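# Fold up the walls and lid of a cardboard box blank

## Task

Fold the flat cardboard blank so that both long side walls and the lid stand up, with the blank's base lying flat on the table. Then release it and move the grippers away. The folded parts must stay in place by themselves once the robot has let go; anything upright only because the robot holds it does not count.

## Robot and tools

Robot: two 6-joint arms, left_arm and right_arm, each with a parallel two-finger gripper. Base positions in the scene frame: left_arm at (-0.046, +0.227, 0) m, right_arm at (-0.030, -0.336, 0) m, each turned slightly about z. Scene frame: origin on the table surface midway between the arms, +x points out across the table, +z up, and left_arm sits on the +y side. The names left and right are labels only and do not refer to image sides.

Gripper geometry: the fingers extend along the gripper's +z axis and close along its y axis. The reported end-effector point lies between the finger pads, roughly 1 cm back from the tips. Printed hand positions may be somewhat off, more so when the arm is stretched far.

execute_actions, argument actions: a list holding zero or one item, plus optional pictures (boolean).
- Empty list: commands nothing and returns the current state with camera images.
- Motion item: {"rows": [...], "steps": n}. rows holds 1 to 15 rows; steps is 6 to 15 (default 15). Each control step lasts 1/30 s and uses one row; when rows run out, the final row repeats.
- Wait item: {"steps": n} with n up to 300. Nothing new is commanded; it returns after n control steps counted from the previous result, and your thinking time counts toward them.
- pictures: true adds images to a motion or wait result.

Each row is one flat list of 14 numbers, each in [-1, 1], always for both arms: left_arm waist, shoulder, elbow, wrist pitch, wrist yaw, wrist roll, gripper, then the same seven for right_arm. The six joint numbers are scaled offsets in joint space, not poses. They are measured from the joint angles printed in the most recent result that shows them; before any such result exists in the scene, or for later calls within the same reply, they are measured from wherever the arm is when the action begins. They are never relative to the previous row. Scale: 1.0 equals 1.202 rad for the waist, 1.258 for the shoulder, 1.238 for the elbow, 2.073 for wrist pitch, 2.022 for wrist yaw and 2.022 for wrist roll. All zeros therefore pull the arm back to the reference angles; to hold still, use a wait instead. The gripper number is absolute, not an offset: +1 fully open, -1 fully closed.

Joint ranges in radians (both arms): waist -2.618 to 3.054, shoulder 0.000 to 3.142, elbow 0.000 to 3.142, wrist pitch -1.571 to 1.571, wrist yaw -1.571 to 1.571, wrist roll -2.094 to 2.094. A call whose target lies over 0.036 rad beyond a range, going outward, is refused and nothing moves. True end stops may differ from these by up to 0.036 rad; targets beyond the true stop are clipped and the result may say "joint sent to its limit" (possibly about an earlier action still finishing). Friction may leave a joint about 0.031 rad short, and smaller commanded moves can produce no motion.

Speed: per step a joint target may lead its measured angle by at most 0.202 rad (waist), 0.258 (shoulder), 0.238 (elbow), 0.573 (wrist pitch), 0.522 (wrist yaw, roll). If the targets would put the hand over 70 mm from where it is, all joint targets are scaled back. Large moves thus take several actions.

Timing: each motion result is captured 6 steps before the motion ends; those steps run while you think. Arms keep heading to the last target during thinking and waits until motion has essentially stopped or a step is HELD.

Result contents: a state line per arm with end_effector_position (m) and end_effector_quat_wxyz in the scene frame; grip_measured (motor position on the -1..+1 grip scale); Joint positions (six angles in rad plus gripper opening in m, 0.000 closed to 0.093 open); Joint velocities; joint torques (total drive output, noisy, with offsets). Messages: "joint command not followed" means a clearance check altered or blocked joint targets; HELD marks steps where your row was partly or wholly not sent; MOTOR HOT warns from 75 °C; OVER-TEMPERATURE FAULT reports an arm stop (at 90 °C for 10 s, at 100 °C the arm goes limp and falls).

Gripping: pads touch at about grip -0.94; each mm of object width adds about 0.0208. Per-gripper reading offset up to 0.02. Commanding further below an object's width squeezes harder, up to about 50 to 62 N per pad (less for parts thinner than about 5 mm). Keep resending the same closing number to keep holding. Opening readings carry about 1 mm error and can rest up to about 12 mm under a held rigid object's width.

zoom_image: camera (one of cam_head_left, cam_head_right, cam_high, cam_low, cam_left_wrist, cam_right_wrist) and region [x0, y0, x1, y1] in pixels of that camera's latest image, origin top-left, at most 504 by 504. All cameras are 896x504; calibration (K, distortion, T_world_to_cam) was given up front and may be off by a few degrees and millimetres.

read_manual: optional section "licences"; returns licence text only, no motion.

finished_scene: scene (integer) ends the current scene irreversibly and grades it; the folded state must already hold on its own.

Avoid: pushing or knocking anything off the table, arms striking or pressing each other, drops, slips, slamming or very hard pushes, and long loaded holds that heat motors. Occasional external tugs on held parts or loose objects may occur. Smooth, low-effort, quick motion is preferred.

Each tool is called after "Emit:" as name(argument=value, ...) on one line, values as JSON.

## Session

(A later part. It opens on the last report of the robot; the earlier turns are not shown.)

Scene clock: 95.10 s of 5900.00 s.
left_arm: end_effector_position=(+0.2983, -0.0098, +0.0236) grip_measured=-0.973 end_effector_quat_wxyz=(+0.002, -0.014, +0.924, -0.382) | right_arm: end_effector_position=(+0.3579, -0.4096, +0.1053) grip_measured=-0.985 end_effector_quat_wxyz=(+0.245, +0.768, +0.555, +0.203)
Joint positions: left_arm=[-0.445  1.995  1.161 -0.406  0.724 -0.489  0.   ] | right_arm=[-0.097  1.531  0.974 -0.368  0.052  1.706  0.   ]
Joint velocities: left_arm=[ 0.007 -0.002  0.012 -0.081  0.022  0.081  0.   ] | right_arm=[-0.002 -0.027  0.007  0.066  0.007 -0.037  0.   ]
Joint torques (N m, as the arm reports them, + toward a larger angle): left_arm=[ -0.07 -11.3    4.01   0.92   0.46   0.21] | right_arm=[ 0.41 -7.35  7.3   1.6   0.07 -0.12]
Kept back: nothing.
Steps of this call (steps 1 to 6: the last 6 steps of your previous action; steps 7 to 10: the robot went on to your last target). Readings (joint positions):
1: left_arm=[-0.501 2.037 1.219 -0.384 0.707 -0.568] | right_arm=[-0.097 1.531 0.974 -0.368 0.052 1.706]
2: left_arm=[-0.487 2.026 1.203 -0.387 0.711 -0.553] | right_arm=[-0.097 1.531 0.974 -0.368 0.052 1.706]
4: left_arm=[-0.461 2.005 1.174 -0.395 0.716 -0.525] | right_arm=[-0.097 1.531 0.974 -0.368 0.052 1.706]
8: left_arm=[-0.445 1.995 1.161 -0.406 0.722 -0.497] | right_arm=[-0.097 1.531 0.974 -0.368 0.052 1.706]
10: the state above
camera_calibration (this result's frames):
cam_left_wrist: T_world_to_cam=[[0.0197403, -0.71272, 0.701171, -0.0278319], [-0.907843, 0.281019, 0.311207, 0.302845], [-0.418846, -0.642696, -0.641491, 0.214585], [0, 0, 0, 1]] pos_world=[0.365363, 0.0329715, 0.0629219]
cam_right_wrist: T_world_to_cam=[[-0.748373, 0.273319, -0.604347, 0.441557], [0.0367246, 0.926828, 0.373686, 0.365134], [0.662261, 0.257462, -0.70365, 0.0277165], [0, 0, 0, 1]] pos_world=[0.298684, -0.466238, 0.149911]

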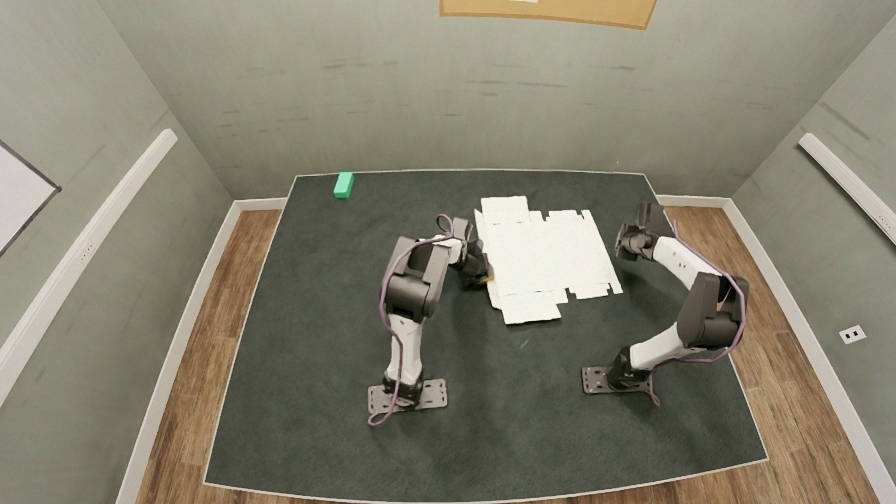

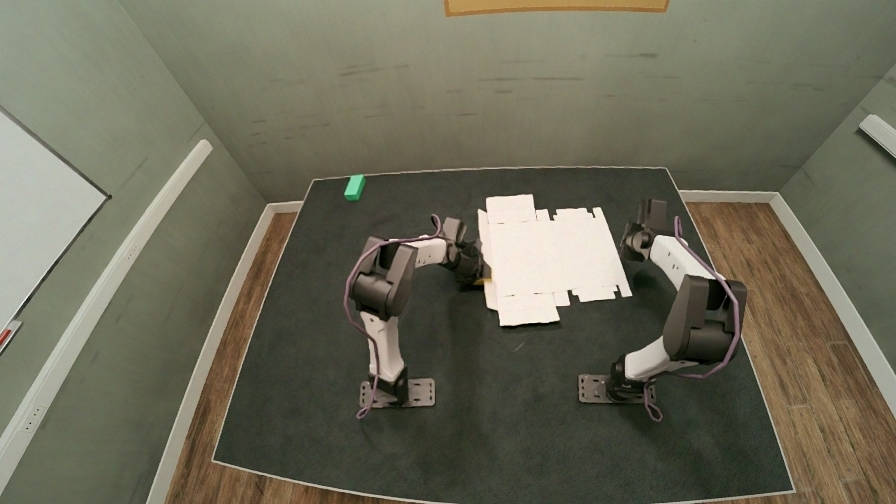

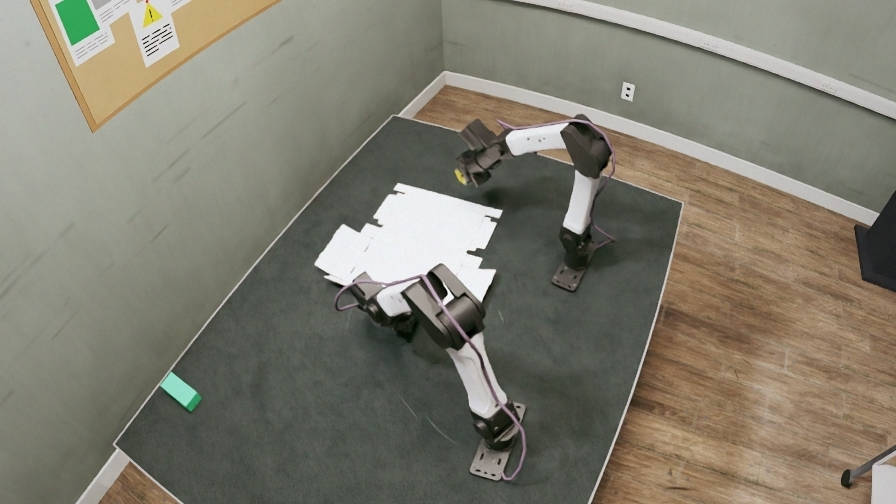

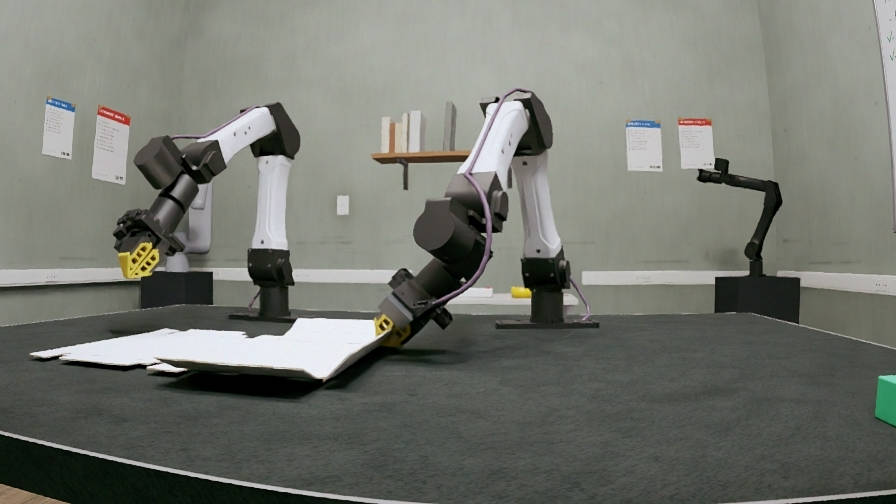

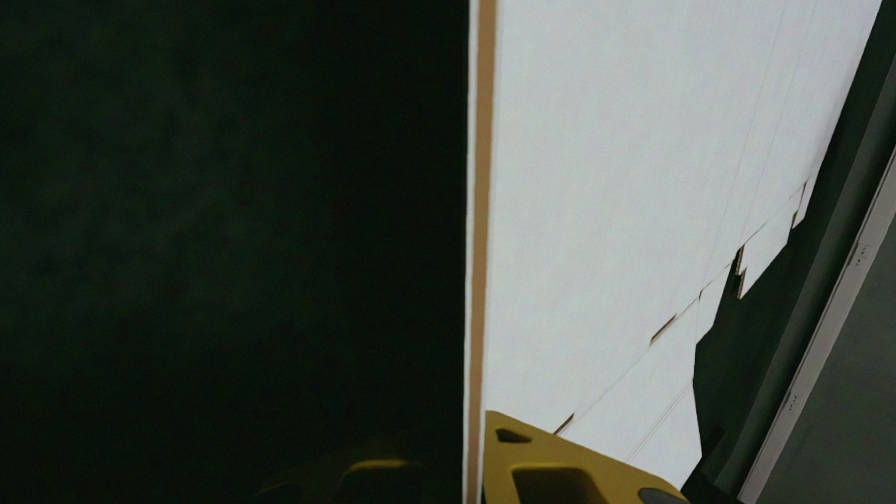

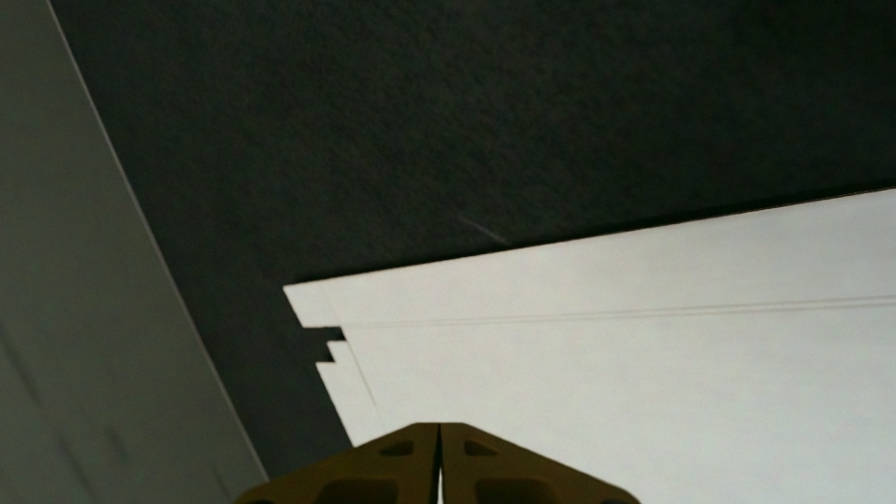

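Emit:
execute_actions(actions=[{"rows": [[0.0138,-0.0066,-0.0087,-0.0068,0.0022,0.0124,-1,0,0,0,0,0,0,-1],[0.0276,-0.0132,-0.0174,-0.0135,0.0043,0.0248,-1,0,0,0,0,0,0,-1],[0.0414,-0.0198,-0.0261,-0.0203,0.0065,0.0372,-1,0,0,0,0,0,0,-1],[0.0552,-0.0264,-0.0348,-0.027,0.0087,0.0496,-1,0,0,0,0,0,0,-1],[0.069,-0.033,-0.0435,-0.0338,0.0108,0.062,-1,0,0,0,0,0,0,-1],[0.0828,-0.0396,-0.0522,-0.0405,0.013,0.0745,-1,0,0,0,0,0,0,-1],[0.0966,-0.0461,-0.0609,-0.0473,0.0152,0.0869,-1,0,0,0,0,0,0,-1],[0.1104,-0.0527,-0.0696,-0.054,0.0173,0.0993,-1,0,0,0,0,0,0,-1],[0.1242,-0.0593,-0.0783,-0.0608,0.0195,0.1117,-1,0,0,0,0,0,0,-1],[0.138,-0.0659,-0.087,-0.0675,0.0217,0.1241,-1,0,0,0,0,0,0,-1],[0.1518,-0.0725,-0.0957,-0.0743,0.0238,0.1365,-1,0,0,0,0,0,0,-1],[0.1656,-0.0791,-0.1044,-0.081,0.026,0.1489,-1,0,0,0,0,0,0,-1]], "steps": 15}])

Emit:
execute_actions(actions=[{"steps": 10}], pictures=true)

Scene clock: 95.93 s of 5900.00 s.
left_arm: end_effector_position=(+0.2950, +0.0331, +0.0229) grip_measured=-0.973 end_effector_quat_wxyz=(+0.007, -0.022, +0.923, -0.385) | right_arm: end_effector_position=(+0.3579, -0.4096, +0.1053) grip_measured=-0.985 end_effector_quat_wxyz=(+0.245, +0.768, +0.555, +0.203)
Joint positions: left_arm=[-0.331  1.957  1.104 -0.465  0.757 -0.366  0.   ] | right_arm=[-0.097  1.531  0.974 -0.368  0.052  1.706  0.   ]
Joint velocities: left_arm=[ 0.549 -0.252 -0.325 -0.418  0.066  0.623  0.   ] | right_arm=[ 0.012  0.002 -0.012 -0.022 -0.007 -0.022  0.   ]
Joint torques (N m, as the arm reports them, + toward a larger angle): left_arm=[  0.34 -10.68   3.89   0.82   0.43   0.17] | right_arm=[ 0.4  -7.34  7.3   1.61  0.08 -0.12]
Steps of this call (steps 1 to 16: the robot went on to your last target; steps 17 to 25: the first 9 steps of this action). Readings (joint positions):
17: left_arm=[-0.444 1.995 1.161 -0.406 0.727 -0.476] | right_arm=[-0.097 1.531 0.974 -0.368 0.052 1.706]
18: left_arm=[-0.441 1.995 1.161 -0.408 0.729 -0.473] | right_arm=[-0.097 1.531 0.974 -0.368 0.052 1.706]
20: left_arm=[-0.422 1.994 1.155 -0.415 0.738 -0.452] | right_arm=[-0.097 1.531 0.974 -0.368 0.052 1.706]
24: left_arm=[-0.351 1.965 1.115 -0.453 0.754 -0.386] | right_arm=[-0.097 1.531 0.974 -0.368 0.052 1.706]
25: the state above

Scene clock: 96.27 s of 5900.00 s.
left_arm: end_effector_position=(+0.2803, +0.0650, +0.0226) grip_measured=-0.973 end_effector_quat_wxyz=(+0.004, -0.014, +0.923, -0.384) | right_arm: end_effector_position=(+0.3579, -0.4096, +0.1053) grip_measured=-0.985 end_effector_quat_wxyz=(+0.245, +0.768, +0.555, +0.203)
Joint positions: left_arm=[-0.245  1.917  1.053 -0.55   0.775 -0.227  0.   ] | right_arm=[-0.097  1.531  0.974 -0.368  0.052  1.706  0.   ]
Joint velocities: left_arm=[ 0.002 -0.017  0.017 -0.037  0.051  0.139  0.   ] | right_arm=[-0.002  0.002  0.007 -0.022  0.007 -0.007  0.   ]
Joint torques (N m, as the arm reports them, + toward a larger angle): left_arm=[  0.08 -10.17   3.65   0.56   0.51   0.27] | right_arm=[ 0.43 -7.33  7.28  1.62  0.07 -0.12]
Kept back: nothing.
Steps of this call (steps 1 to 6: the last 6 steps of your previous action; steps 7 to 10: the robot went on to your last target). Readings (joint positions):
1: left_arm=[-0.312 1.948 1.093 -0.477 0.760 -0.345] | right_arm=[-0.097 1.531 0.974 -0.368 0.052 1.706]
2: left_arm=[-0.294 1.940 1.082 -0.490 0.763 -0.323] | right_arm=[-0.097 1.531 0.974 -0.368 0.052 1.706]
4: left_arm=[-0.263 1.924 1.063 -0.516 0.767 -0.281] | right_arm=[-0.097 1.531 0.974 -0.368 0.052 1.706]
8: left_arm=[-0.245 1.917 1.053 -0.545 0.772 -0.239] | right_arm=[-0.097 1.531 0.974 -0.368 0.052 1.706]
10: the state above
camera_calibration (this result's frames):
cam_left_wrist: T_world_to_cam=[[0.0185435, -0.709774, 0.704185, 0.02659], [-0.909987, 0.279808, 0.305992, 0.26658], [-0.414222, -0.646474, -0.640696, 0.253389], [0, 0, 0, 1]] pos_world=[0.34705, 0.108091, 0.0620496]
cam_right_wrist: T_world_to_cam=[[-0.748373, 0.273319, -0.604347, 0.441557], [0.0367246, 0.926828, 0.373686, 0.365134], [0.662261, 0.257462, -0.70365, 0.0277165], [0, 0, 0, 1]] pos_world=[0.298684, -0.466238, 0.149911]

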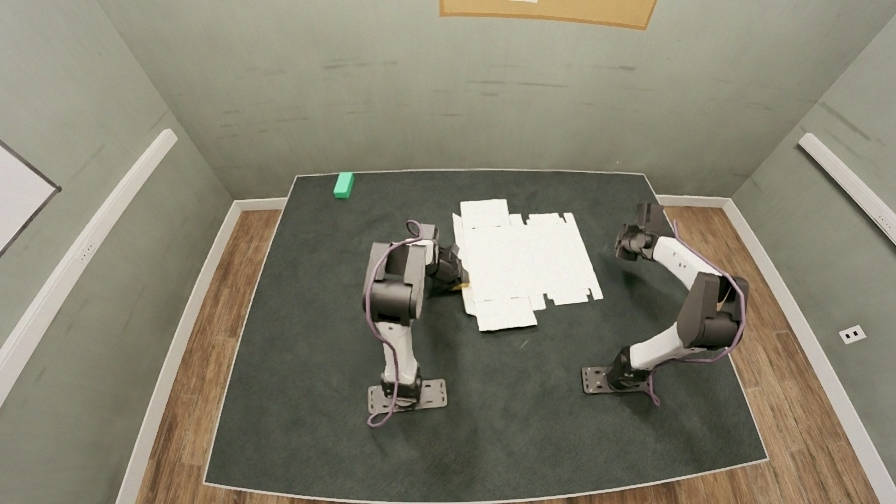

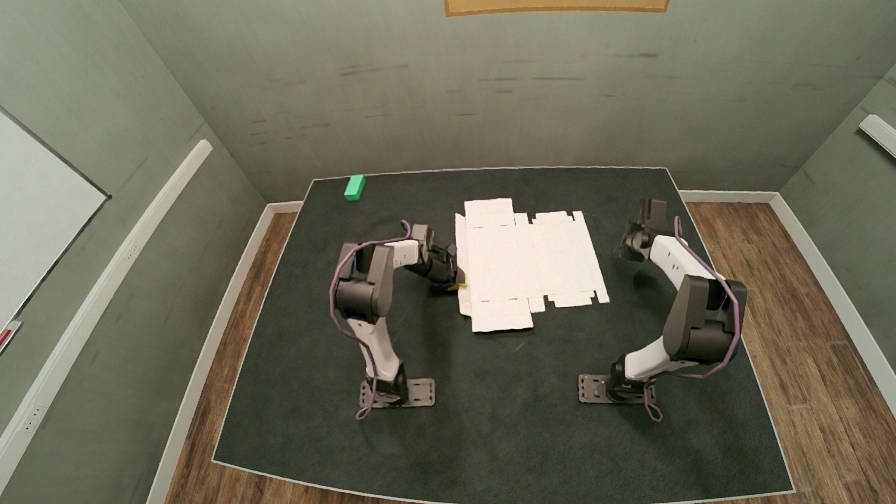

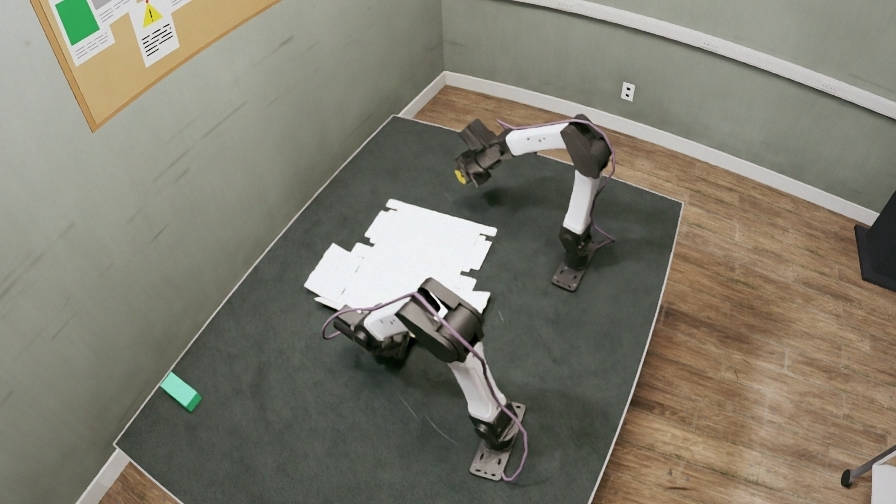

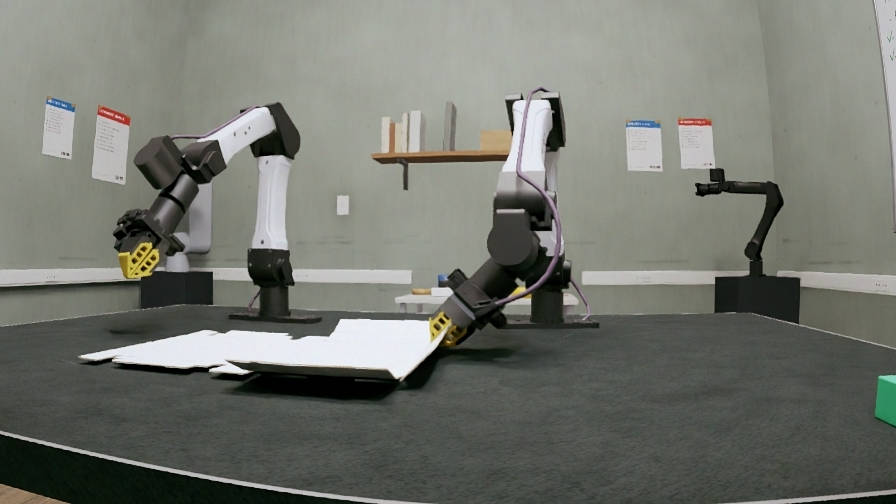

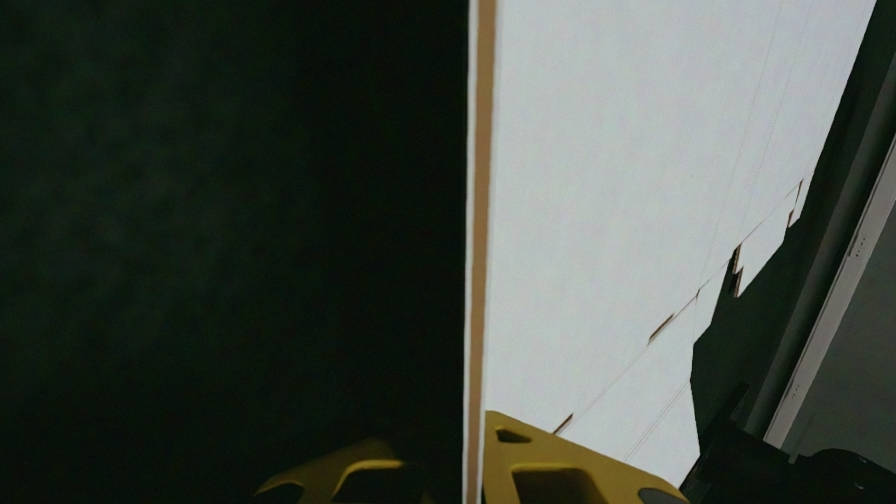

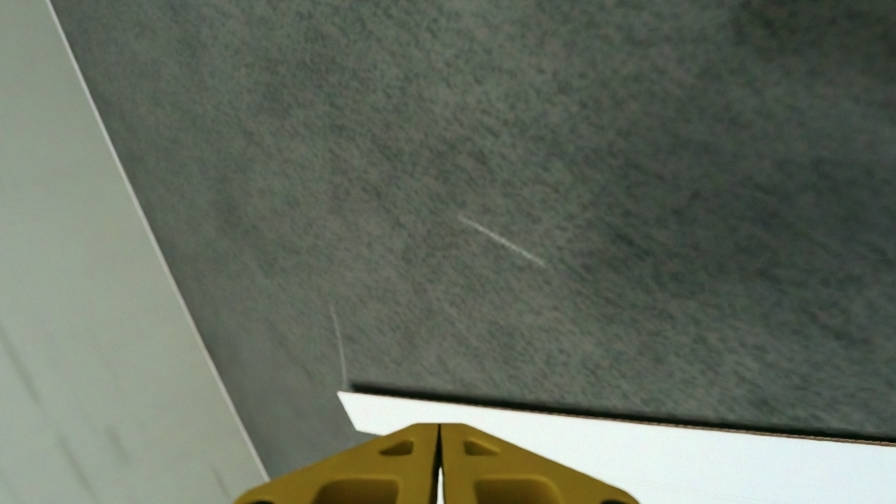

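Emit:
execute_actions(actions=[{"rows": [[-0.0142,-0.0011,0.0131,-0.01,-0.0184,-0.0054,-1,0,0,0,0,0,0,-1],[-0.0284,-0.0021,0.0263,-0.0199,-0.0368,-0.0108,-1,0,0,0,0,0,0,-1],[-0.0426,-0.0032,0.0394,-0.0299,-0.0552,-0.0162,-1,0,0,0,0,0,0,-1],[-0.0568,-0.0042,0.0525,-0.0399,-0.0735,-0.0216,-1,0,0,0,0,0,0,-1],[-0.071,-0.0053,0.0656,-0.0498,-0.0919,-0.027,-1,0,0,0,0,0,0,-1],[-0.0853,-0.0064,0.0788,-0.0598,-0.1103,-0.0324,-1,0,0,0,0,0,0,-1],[-0.0995,-0.0074,0.0919,-0.0698,-0.1287,-0.0378,-1,0,0,0,0,0,0,-1],[-0.1137,-0.0085,0.105,-0.0797,-0.1471,-0.0432,-1,0,0,0,0,0,0,-1],[-0.1279,-0.0095,0.1181,-0.0897,-0.1655,-0.0486,-1,0,0,0,0,0,0,-1],[-0.1421,-0.0106,0.1313,-0.0997,-0.1838,-0.054,-1,0,0,0,0,0,0,-1],[-0.1563,-0.0116,0.1444,-0.1096,-0.2022,-0.0594,-1,0,0,0,0,0,0,-1],[-0.1705,-0.0127,0.1575,-0.1196,-0.2206,-0.0648,-1,0,0,0,0,0,0,-1]], "steps": 15}])

Emit:
execute_actions(actions=[{"steps": 8}])

Scene clock: 101.77 s of 5900.00 s.
left_arm: end_effector_position=(+0.2798, +0.0467, +0.0253) grip_measured=-0.973 end_effector_quat_wxyz=(-0.009, +0.003, +0.953, -0.303) | right_arm: end_effector_position=(+0.3579, -0.4096, +0.1053) grip_measured=-0.985 end_effector_quat_wxyz=(+0.245, +0.768, +0.555, +0.203)
Joint positions: left_arm=[-0.361  1.917  1.154 -0.657  0.599 -0.289  0.   ] | right_arm=[-0.097  1.531  0.974 -0.368  0.052  1.706  0.   ]
Joint velocities: left_arm=[-0.525  0.002  0.486 -0.564 -0.857 -0.227  0.   ] | right_arm=[-0.007  0.007  0.002 -0.007 -0.037  0.051  0.   ]
Joint torques (N m, as the arm reports them, + toward a larger angle): left_arm=[-0.14 -9.72  6.86  0.63  0.15  0.05] | right_arm=[ 0.42 -7.32  7.27  1.61  0.08 -0.12]
Steps of this call (steps 1 to 30: the robot went on to your last target; steps 31 to 90: nothing new was sent; then 2.20 s passed at rest; steps 91 to 99: the first 9 steps of this action). Readings (joint positions):
91: left_arm=[-0.246 1.917 1.053 -0.556 0.777 -0.213] | right_arm=[-0.097 1.531 0.974 -0.368 0.052 1.706]
92: left_arm=[-0.250 1.917 1.056 -0.561 0.770 -0.222] | right_arm=[-0.097 1.531 0.974 -0.368 0.052 1.706]
94: left_arm=[-0.269 1.917 1.075 -0.584 0.738 -0.241] | right_arm=[-0.097 1.531 0.974 -0.368 0.052 1.706]
98: left_arm=[-0.342 1.917 1.138 -0.641 0.630 -0.279] | right_arm=[-0.097 1.531 0.974 -0.368 0.052 1.706]
99: the state above

Scene clock: 102.03 s of 5900.00 s.
left_arm: end_effector_position=(+0.2794, +0.0407, +0.0279) grip_measured=-0.973 end_effector_quat_wxyz=(-0.006, +0.008, +0.976, -0.217) | right_arm: end_effector_position=(+0.3579, -0.4096, +0.1053) grip_measured=-0.985 end_effector_quat_wxyz=(+0.245, +0.768, +0.555, +0.203)
Joint positions: left_arm=[-0.45   1.917  1.234 -0.749  0.418 -0.349  0.   ] | right_arm=[-0.097  1.531  0.974 -0.368  0.052  1.706  0.   ]
Joint velocities: left_arm=[ 0.002 -0.012  0.017 -0.154 -0.081 -0.125  0.   ] | right_arm=[ 0.007 -0.007  0.007  0.007 -0.007 -0.007  0.   ]
Joint torques (N m, as the arm reports them, + toward a larger angle): left_arm=[  0.18 -10.22   6.54   0.39  -0.43   0.12] | right_arm=[ 0.41 -7.36  7.3   1.6   0.08 -0.12]
Kept back: nothing.
Steps of this call (steps 1 to 6: the last 6 steps of your previous action; steps 7 to 8: the robot went on to your last target). Readings (joint positions):
1: left_arm=[-0.379 1.917 1.171 -0.674 0.567 -0.299] | right_arm=[-0.097 1.531 0.974 -0.368 0.052 1.706]
2: left_arm=[-0.397 1.917 1.187 -0.692 0.533 -0.309] | right_arm=[-0.097 1.531 0.974 -0.368 0.052 1.706]
4: left_arm=[-0.429 1.917 1.216 -0.723 0.469 -0.327] | right_arm=[-0.097 1.531 0.974 -0.368 0.052 1.706]
8: the state above

Emit:
execute_actions(actions=[{"rows": [[-0.0119,0.0065,0.0154,-0.0108,-0.0172,-0.0066,-1,0,0,0,0,0,0,-1],[-0.0237,0.013,0.0307,-0.0216,-0.0345,-0.0132,-1,0,0,0,0,0,0,-1],[-0.0356,0.0195,0.0461,-0.0325,-0.0517,-0.0198,-1,0,0,0,0,0,0,-1],[-0.0474,0.026,0.0614,-0.0433,-0.0689,-0.0264,-1,0,0,0,0,0,0,-1],[-0.0593,0.0325,0.0768,-0.0541,-0.0861,-0.033,-1,0,0,0,0,0,0,-1],[-0.0712,0.039,0.0921,-0.0649,-0.1034,-0.0396,-1,0,0,0,0,0,0,-1],[-0.083,0.0454,0.1075,-0.0757,-0.1206,-0.0461,-1,0,0,0,0,0,0,-1],[-0.0949,0.0519,0.1228,-0.0865,-0.1378,-0.0527,-1,0,0,0,0,0,0,-1],[-0.1067,0.0584,0.1382,-0.0974,-0.155,-0.0593,-1,0,0,0,0,0,0,-1],[-0.1186,0.0649,0.1535,-0.1082,-0.1723,-0.0659,-1,0,0,0,0,0,0,-1],[-0.1304,0.0714,0.1689,-0.119,-0.1895,-0.0725,-1,0,0,0,0,0,0,-1],[-0.1423,0.0779,0.1842,-0.1298,-0.2067,-0.0791,-1,0,0,0,0,0,0,-1]], "steps": 15}])

Emit:
execute_actions(actions=[{"steps": 10}], pictures=true)

Scene clock: 102.83 s of 5900.00 s.
left_arm: end_effector_position=(+0.2815, +0.0307, +0.0324) grip_measured=-0.973 end_effector_quat_wxyz=(-0.004, +0.011, +0.991, -0.132) | right_arm: end_effector_position=(+0.3579, -0.4096, +0.1053) grip_measured=-0.985 end_effector_quat_wxyz=(+0.245, +0.768, +0.555, +0.203)
Joint positions: left_arm=[-0.546  1.957  1.354 -0.864  0.244 -0.423  0.   ] | right_arm=[-0.097  1.531  0.974 -0.368  0.052  1.706  0.   ]
Joint velocities: left_arm=[-0.452  0.217  0.554 -0.476 -0.813 -0.3    0.   ] | right_arm=[-0.002  0.007 -0.007  0.022  0.037 -0.037  0.   ]
Joint torques (N m, as the arm reports them, + toward a larger angle): left_arm=[-0.19 -8.24  7.14  0.52  0.01 -0.05] | right_arm=[ 0.42 -7.41  7.27  1.62  0.08 -0.12]
Steps of this call (steps 1 to 15: the robot went on to your last target; steps 16 to 24: the first 9 steps of this action). Readings (joint positions):
16: left_arm=[-0.451 1.917 1.238 -0.767 0.401 -0.370] | right_arm=[-0.097 1.531 0.974 -0.368 0.052 1.706]
17: left_arm=[-0.453 1.917 1.241 -0.770 0.398 -0.371] | right_arm=[-0.097 1.531 0.974 -0.368 0.052 1.706]
19: left_arm=[-0.469 1.922 1.261 -0.790 0.368 -0.381] | right_arm=[-0.097 1.531 0.974 -0.368 0.052 1.706]
23: left_arm=[-0.530 1.949 1.335 -0.847 0.273 -0.413] | right_arm=[-0.097 1.531 0.974 -0.368 0.052 1.706]
24: the state above

Scene clock: 103.17 s of 5900.00 s.
left_arm: end_effector_position=(+0.2795, +0.0337, +0.0355) grip_measured=-0.973 end_effector_quat_wxyz=(+0.004, +0.006, +0.999, -0.037) | right_arm: end_effector_position=(+0.3579, -0.4096, +0.1053) grip_measured=-0.985 end_effector_quat_wxyz=(+0.245, +0.768, +0.555, +0.203)
Joint positions: left_arm=[-0.622  1.993  1.442 -0.978  0.061 -0.498  0.   ] | right_arm=[-0.097  1.531  0.974 -0.368  0.052  1.706  0.   ]
Joint velocities: left_arm=[-0.012 -0.012 -0.002 -0.198 -0.183 -0.11   0.   ] | right_arm=[ 0.007  0.007  0.012  0.022 -0.022 -0.037  0.   ]
Joint torques (N m, as the arm reports them, + toward a larger angle): left_arm=[ 0.32 -8.26  7.31  0.33 -0.31 -0.02] | right_arm=[ 0.41 -7.36  7.3   1.61  0.07 -0.13]
Kept back: nothing.
Steps of this call (steps 1 to 6: the last 6 steps of your previous action; steps 7 to 10: the robot went on to your last target). Readings (joint positions):
1: left_arm=[-0.562 1.965 1.373 -0.882 0.215 -0.434] | right_arm=[-0.097 1.531 0.974 -0.368 0.052 1.706]
2: left_arm=[-0.577 1.973 1.392 -0.901 0.185 -0.445] | right_arm=[-0.097 1.531 0.974 -0.368 0.052 1.706]
4: left_arm=[-0.604 1.988 1.426 -0.935 0.129 -0.467] | right_arm=[-0.097 1.531 0.974 -0.368 0.052 1.706]
8: left_arm=[-0.622 1.993 1.442 -0.966 0.076 -0.492] | right_arm=[-0.097 1.531 0.974 -0.368 0.052 1.706]
10: the state above
camera_calibration (this result's frames):
cam_left_wrist: T_world_to_cam=[[-0.0168304, -0.99757, 0.0676076, 0.0375467], [-0.905026, 0.0439421, 0.42308, 0.273075], [-0.425022, -0.054066, -0.903567, 0.233486], [0, 0, 0, 1]] pos_world=[0.347009, 0.0380796, 0.0928996]
cam_right_wrist: T_world_to_cam=[[-0.748373, 0.273319, -0.604347, 0.441557], [0.0367246, 0.926828, 0.373686, 0.365134], [0.662261, 0.257462, -0.70365, 0.0277165], [0, 0, 0, 1]] pos_world=[0.298684, -0.466238, 0.149911]

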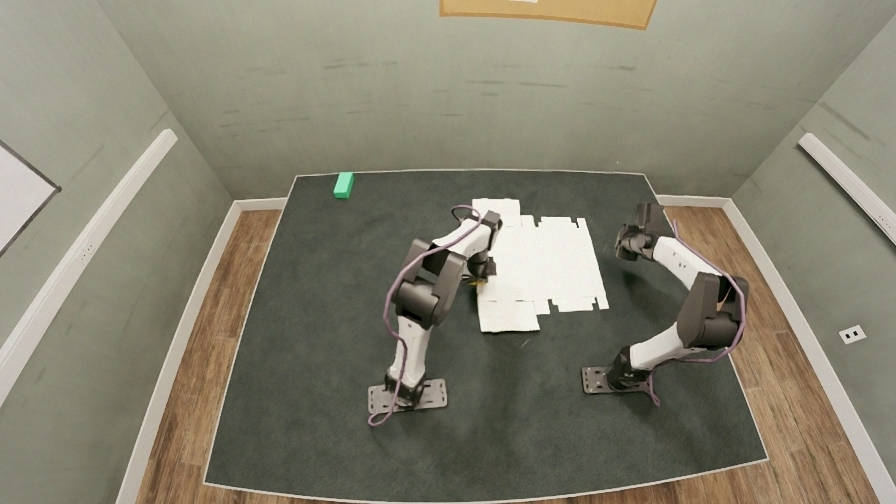

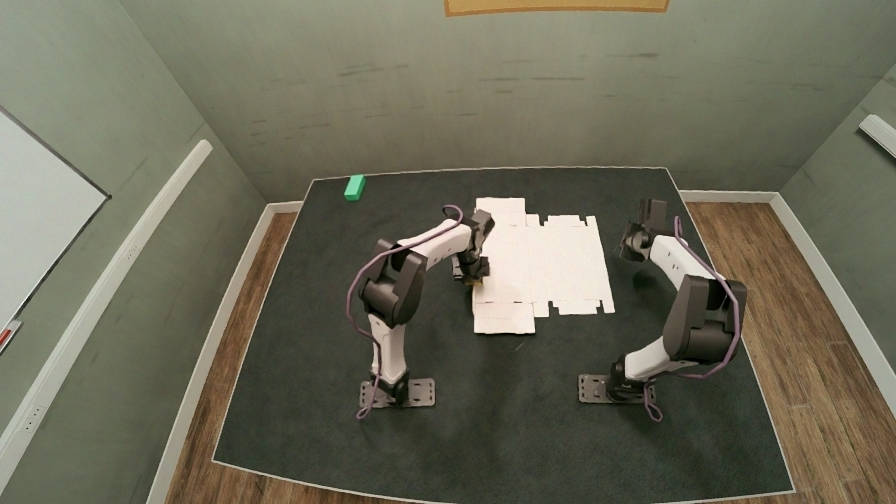

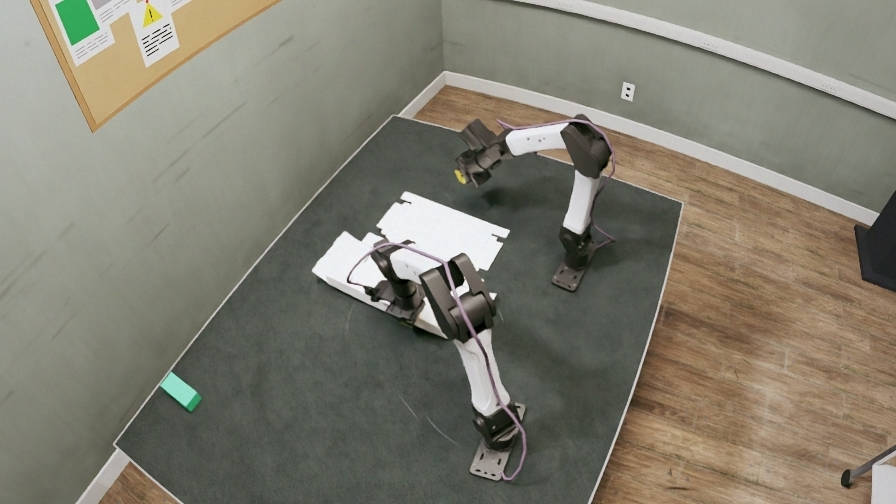

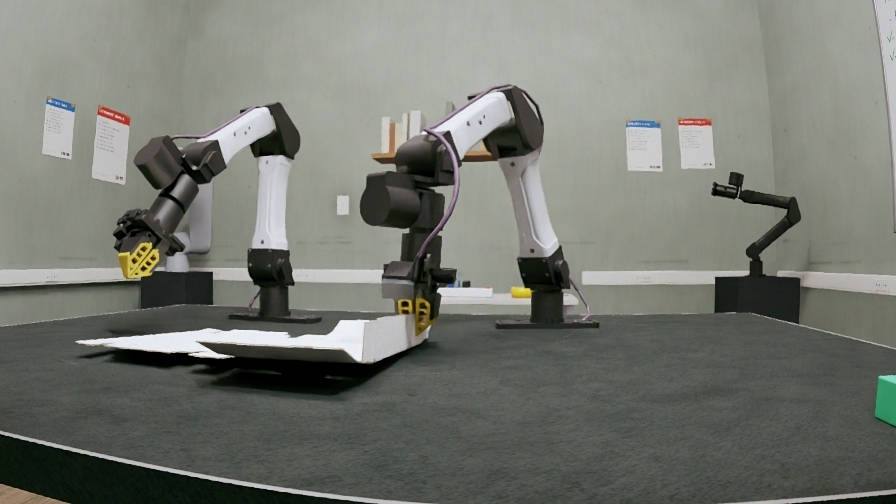

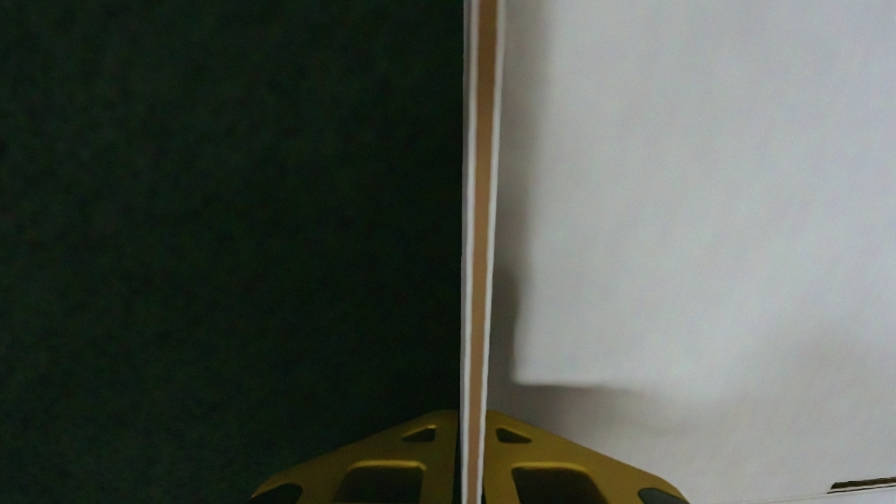

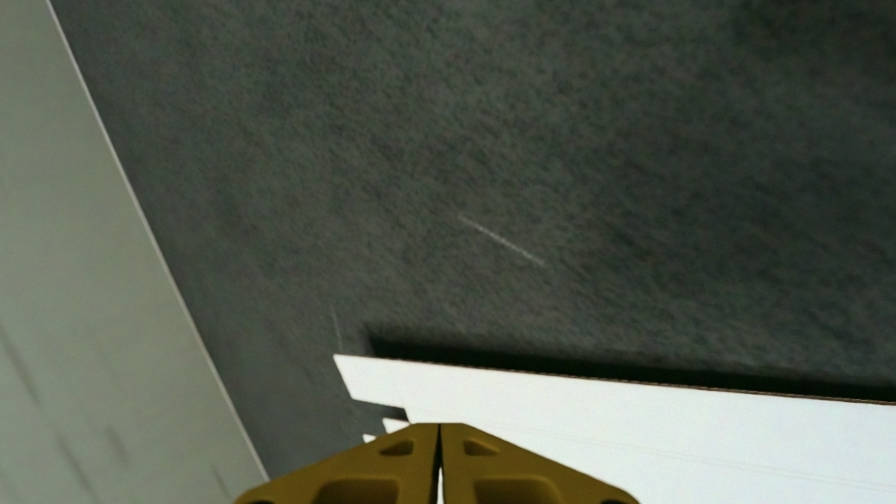

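Emit:
execute_actions(actions=[{"rows": [[-0.0142,0.0087,0.0119,-0.0091,-0.009,-0.0094,-1,0.0219,0.0309,0.0452,-0.017,-0.0091,-0.0247,-0.8],[-0.0284,0.0174,0.0238,-0.0182,-0.0181,-0.0188,-1,0.0438,0.0619,0.0903,-0.0341,-0.0181,-0.0495,-0.6],[-0.0426,0.026,0.0358,-0.0273,-0.0271,-0.0282,-1,0.0657,0.0928,0.1355,-0.0511,-0.0272,-0.0742,-0.4],[-0.0568,0.0347,0.0477,-0.0363,-0.0361,-0.0376,-1,0.0876,0.1237,0.1807,-0.0682,-0.0363,-0.0989,-0.2],[-0.071,0.0434,0.0596,-0.0454,-0.0451,-0.047,-1,0.1095,0.1547,0.2258,-0.0852,-0.0453,-0.1236,0],[-0.0853,0.0521,0.0715,-0.0545,-0.0542,-0.0564,-1,0.1315,0.1856,0.271,-0.1023,-0.0544,-0.1484,0.1],[-0.0995,0.0607,0.0834,-0.0636,-0.0632,-0.0658,-1,0.1534,0.2165,0.3162,-0.1193,-0.0635,-0.1731,0.1],[-0.1137,0.0694,0.0953,-0.0727,-0.0722,-0.0752,-1,0.1753,0.2475,0.3613,-0.1363,-0.0725,-0.1978,0.1],[-0.1279,0.0781,0.1073,-0.0818,-0.0812,-0.0846,-1,0.1972,0.2784,0.4065,-0.1534,-0.0816,-0.2225,0.1],[-0.1421,0.0868,0.1192,-0.0908,-0.0903,-0.094,-1,0.2191,0.3093,0.4517,-0.1704,-0.0907,-0.2473,0.1],[-0.1563,0.0954,0.1311,-0.0999,-0.0993,-0.1034,-1,0.241,0.3403,0.4968,-0.1875,-0.0997,-0.272,0.1],[-0.1705,0.1041,0.143,-0.109,-0.1083,-0.1128,-1,0.2629,0.3712,0.542,-0.2045,-0.1088,-0.2967,0.1]], "steps": 15}])

Emit:
execute_actions(actions=[{"steps": 12}], pictures=true)

Scene clock: 112.67 s of 5900.00 s.
left_arm: end_effector_position=(+0.2654, +0.0083, +0.0367) grip_measured=-0.973 end_effector_quat_wxyz=(+0.001, +0.012, +1.000, +0.015) | right_arm: end_effector_position=(+0.4300, -0.3233, +0.1151) grip_measured=+0.097 end_effector_quat_wxyz=(+0.200, +0.625, +0.728, +0.199)
Joint positions: left_arm=[-0.737  2.05   1.533 -1.069 -0.026 -0.6    0.   ] | right_arm=[ 0.085  1.809  1.365 -0.555 -0.03   1.444  0.05 ]
Joint velocities: left_arm=[-0.549  0.315  0.432 -0.418 -0.359 -0.403  0.   ] | right_arm=[ 0.774  1.116  1.634 -0.725 -0.447 -1.209  0.001]
Joint torques (N m, as the arm reports them, + toward a larger angle): left_arm=[-0.27 -8.73  6.87  0.16 -0.21 -0.06] | right_arm=[ 1.02 -9.74  8.34  1.32 -0.08 -0.18]
Steps of this call (steps 1 to 30: the robot went on to your last target; steps 31 to 90: nothing new was sent; then 6.20 s passed at rest; steps 91 to 99: the first 9 steps of this action). Readings (joint positions):
91: left_arm=[-0.623 1.993 1.442 -0.997 0.039 -0.508] | right_arm=[-0.095 1.535 0.979 -0.375 0.052 1.700]
92: left_arm=[-0.626 1.993 1.442 -0.998 0.038 -0.513] | right_arm=[-0.087 1.548 0.998 -0.394 0.051 1.685]
94: left_arm=[-0.644 2.000 1.458 -1.014 0.028 -0.531] | right_arm=[-0.052 1.609 1.080 -0.442 0.039 1.635]
98: left_arm=[-0.717 2.039 1.518 -1.056 -0.013 -0.584] | right_arm=[0.057 1.770 1.307 -0.530 -0.014 1.487]
99: the state above

Scene clock: 113.07 s of 5900.00 s.
left_arm: end_effector_position=(+0.2470, -0.0035, +0.0349) grip_measured=-0.973 end_effector_quat_wxyz=(-0.003, +0.006, +0.997, +0.076) | right_arm: end_effector_position=(+0.4380, -0.2354, +0.0999) grip_measured=+0.098 end_effector_quat_wxyz=(+0.124, +0.445, +0.867, +0.187)
Joint positions: left_arm=[-0.83   2.104  1.599 -1.171 -0.111 -0.712  0.   ] | right_arm=[ 0.227  1.995  1.614 -0.762 -0.151  1.14   0.05 ]
Joint velocities: left_arm=[ 0.007  0.007 -0.012  0.007 -0.037 -0.022  0.   ] | right_arm=[-0.051 -0.002  0.007 -0.212  0.007 -0.154 -0.001]
Joint torques (N m, as the arm reports them, + toward a larger angle): left_arm=[ 0.45 -9.21  7.16 -0.14 -0.57 -0.14] | right_arm=[  0.03 -11.57   9.64   1.2   -0.15  -0.21]
Kept back: nothing.
Steps of this call (steps 1 to 6: the last 6 steps of your previous action; steps 7 to 12: the robot went on to your last target). Readings (joint positions):
1: left_arm=[-0.756 2.061 1.548 -1.084 -0.040 -0.616] | right_arm=[0.112 1.848 1.422 -0.583 -0.047 1.400]
2: left_arm=[-0.775 2.072 1.563 -1.099 -0.054 -0.633] | right_arm=[0.139 1.886 1.478 -0.612 -0.064 1.354]
4: left_arm=[-0.807 2.093 1.588 -1.127 -0.082 -0.665] | right_arm=[0.190 1.956 1.577 -0.661 -0.098 1.269]
8: left_arm=[-0.830 2.104 1.598 -1.155 -0.103 -0.699] | right_arm=[0.234 1.994 1.614 -0.721 -0.142 1.176]
12: the state above
camera_calibration (this result's frames):
cam_left_wrist: T_world_to_cam=[[-0.015866, -0.987275, -0.158226, 0.0076083], [-0.899832, -0.054897, 0.432769, 0.24351], [-0.435948, 0.149243, -0.887511, 0.219973], [0, 0, 0, 1]] pos_world=[0.315136, -0.01195, 0.091049]
cam_right_wrist: T_world_to_cam=[[-0.730643, -0.523988, -0.437719, 0.238512], [-0.673126, 0.660142, 0.333338, 0.454922], [0.114292, 0.538191, -0.835038, 0.245236], [0, 0, 0, 1]] pos_world=[0.452459, -0.30732, 0.15754]

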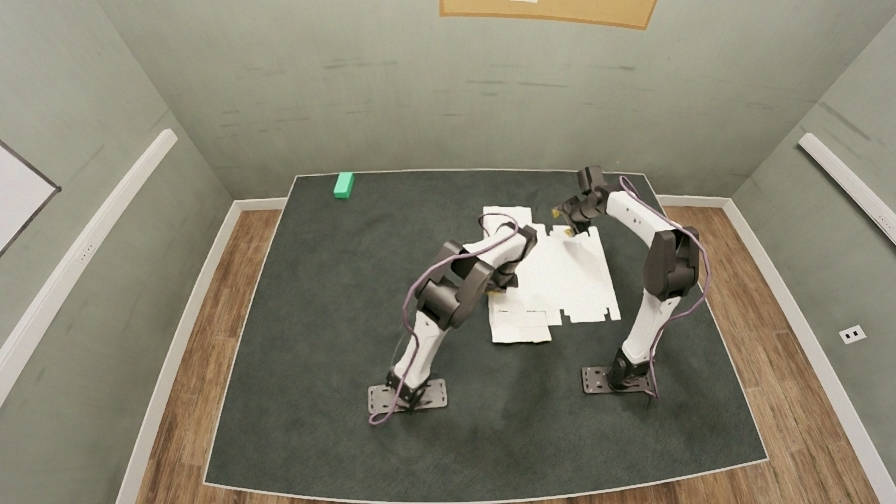

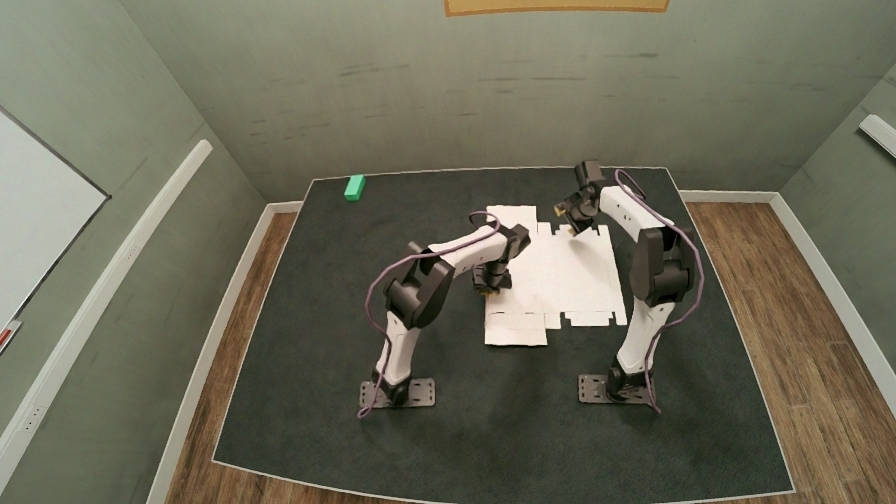

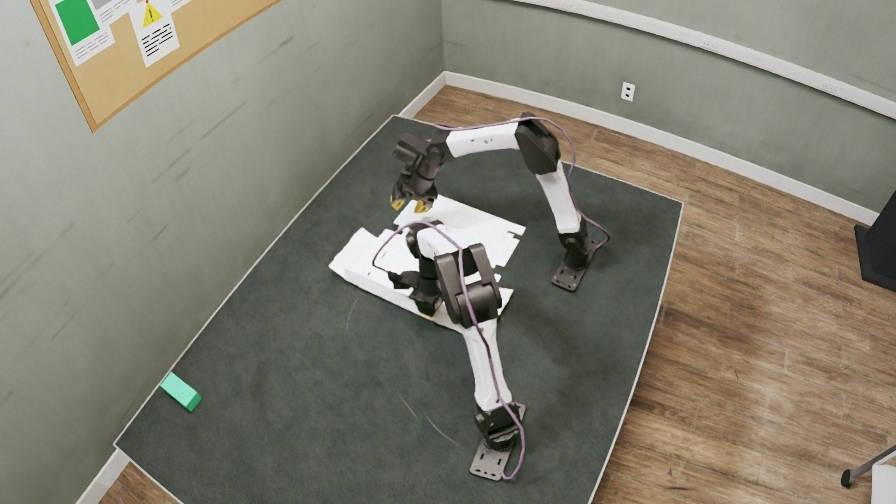

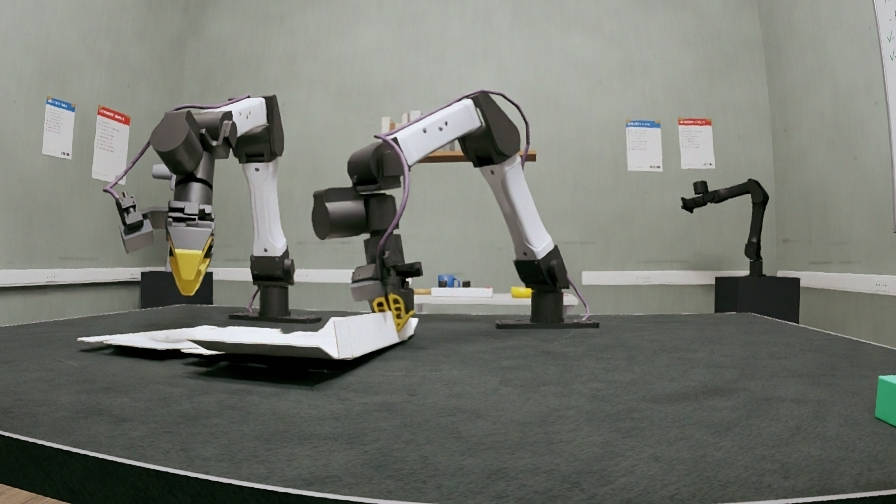

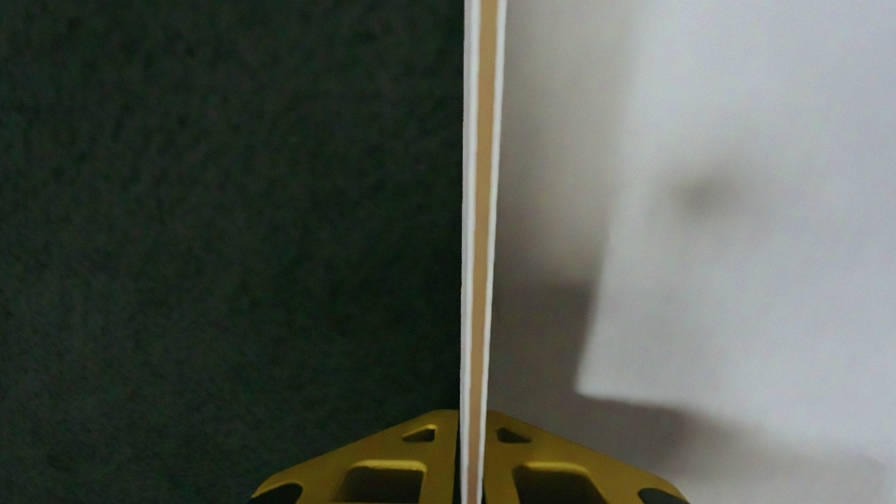

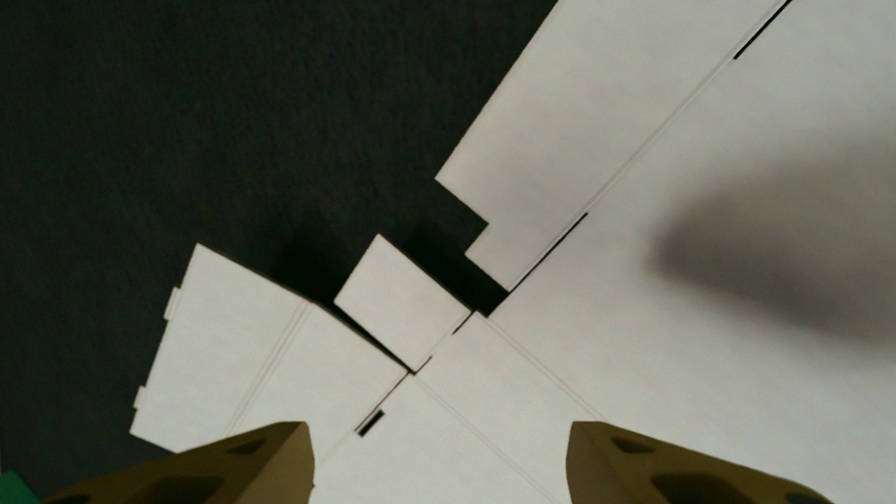

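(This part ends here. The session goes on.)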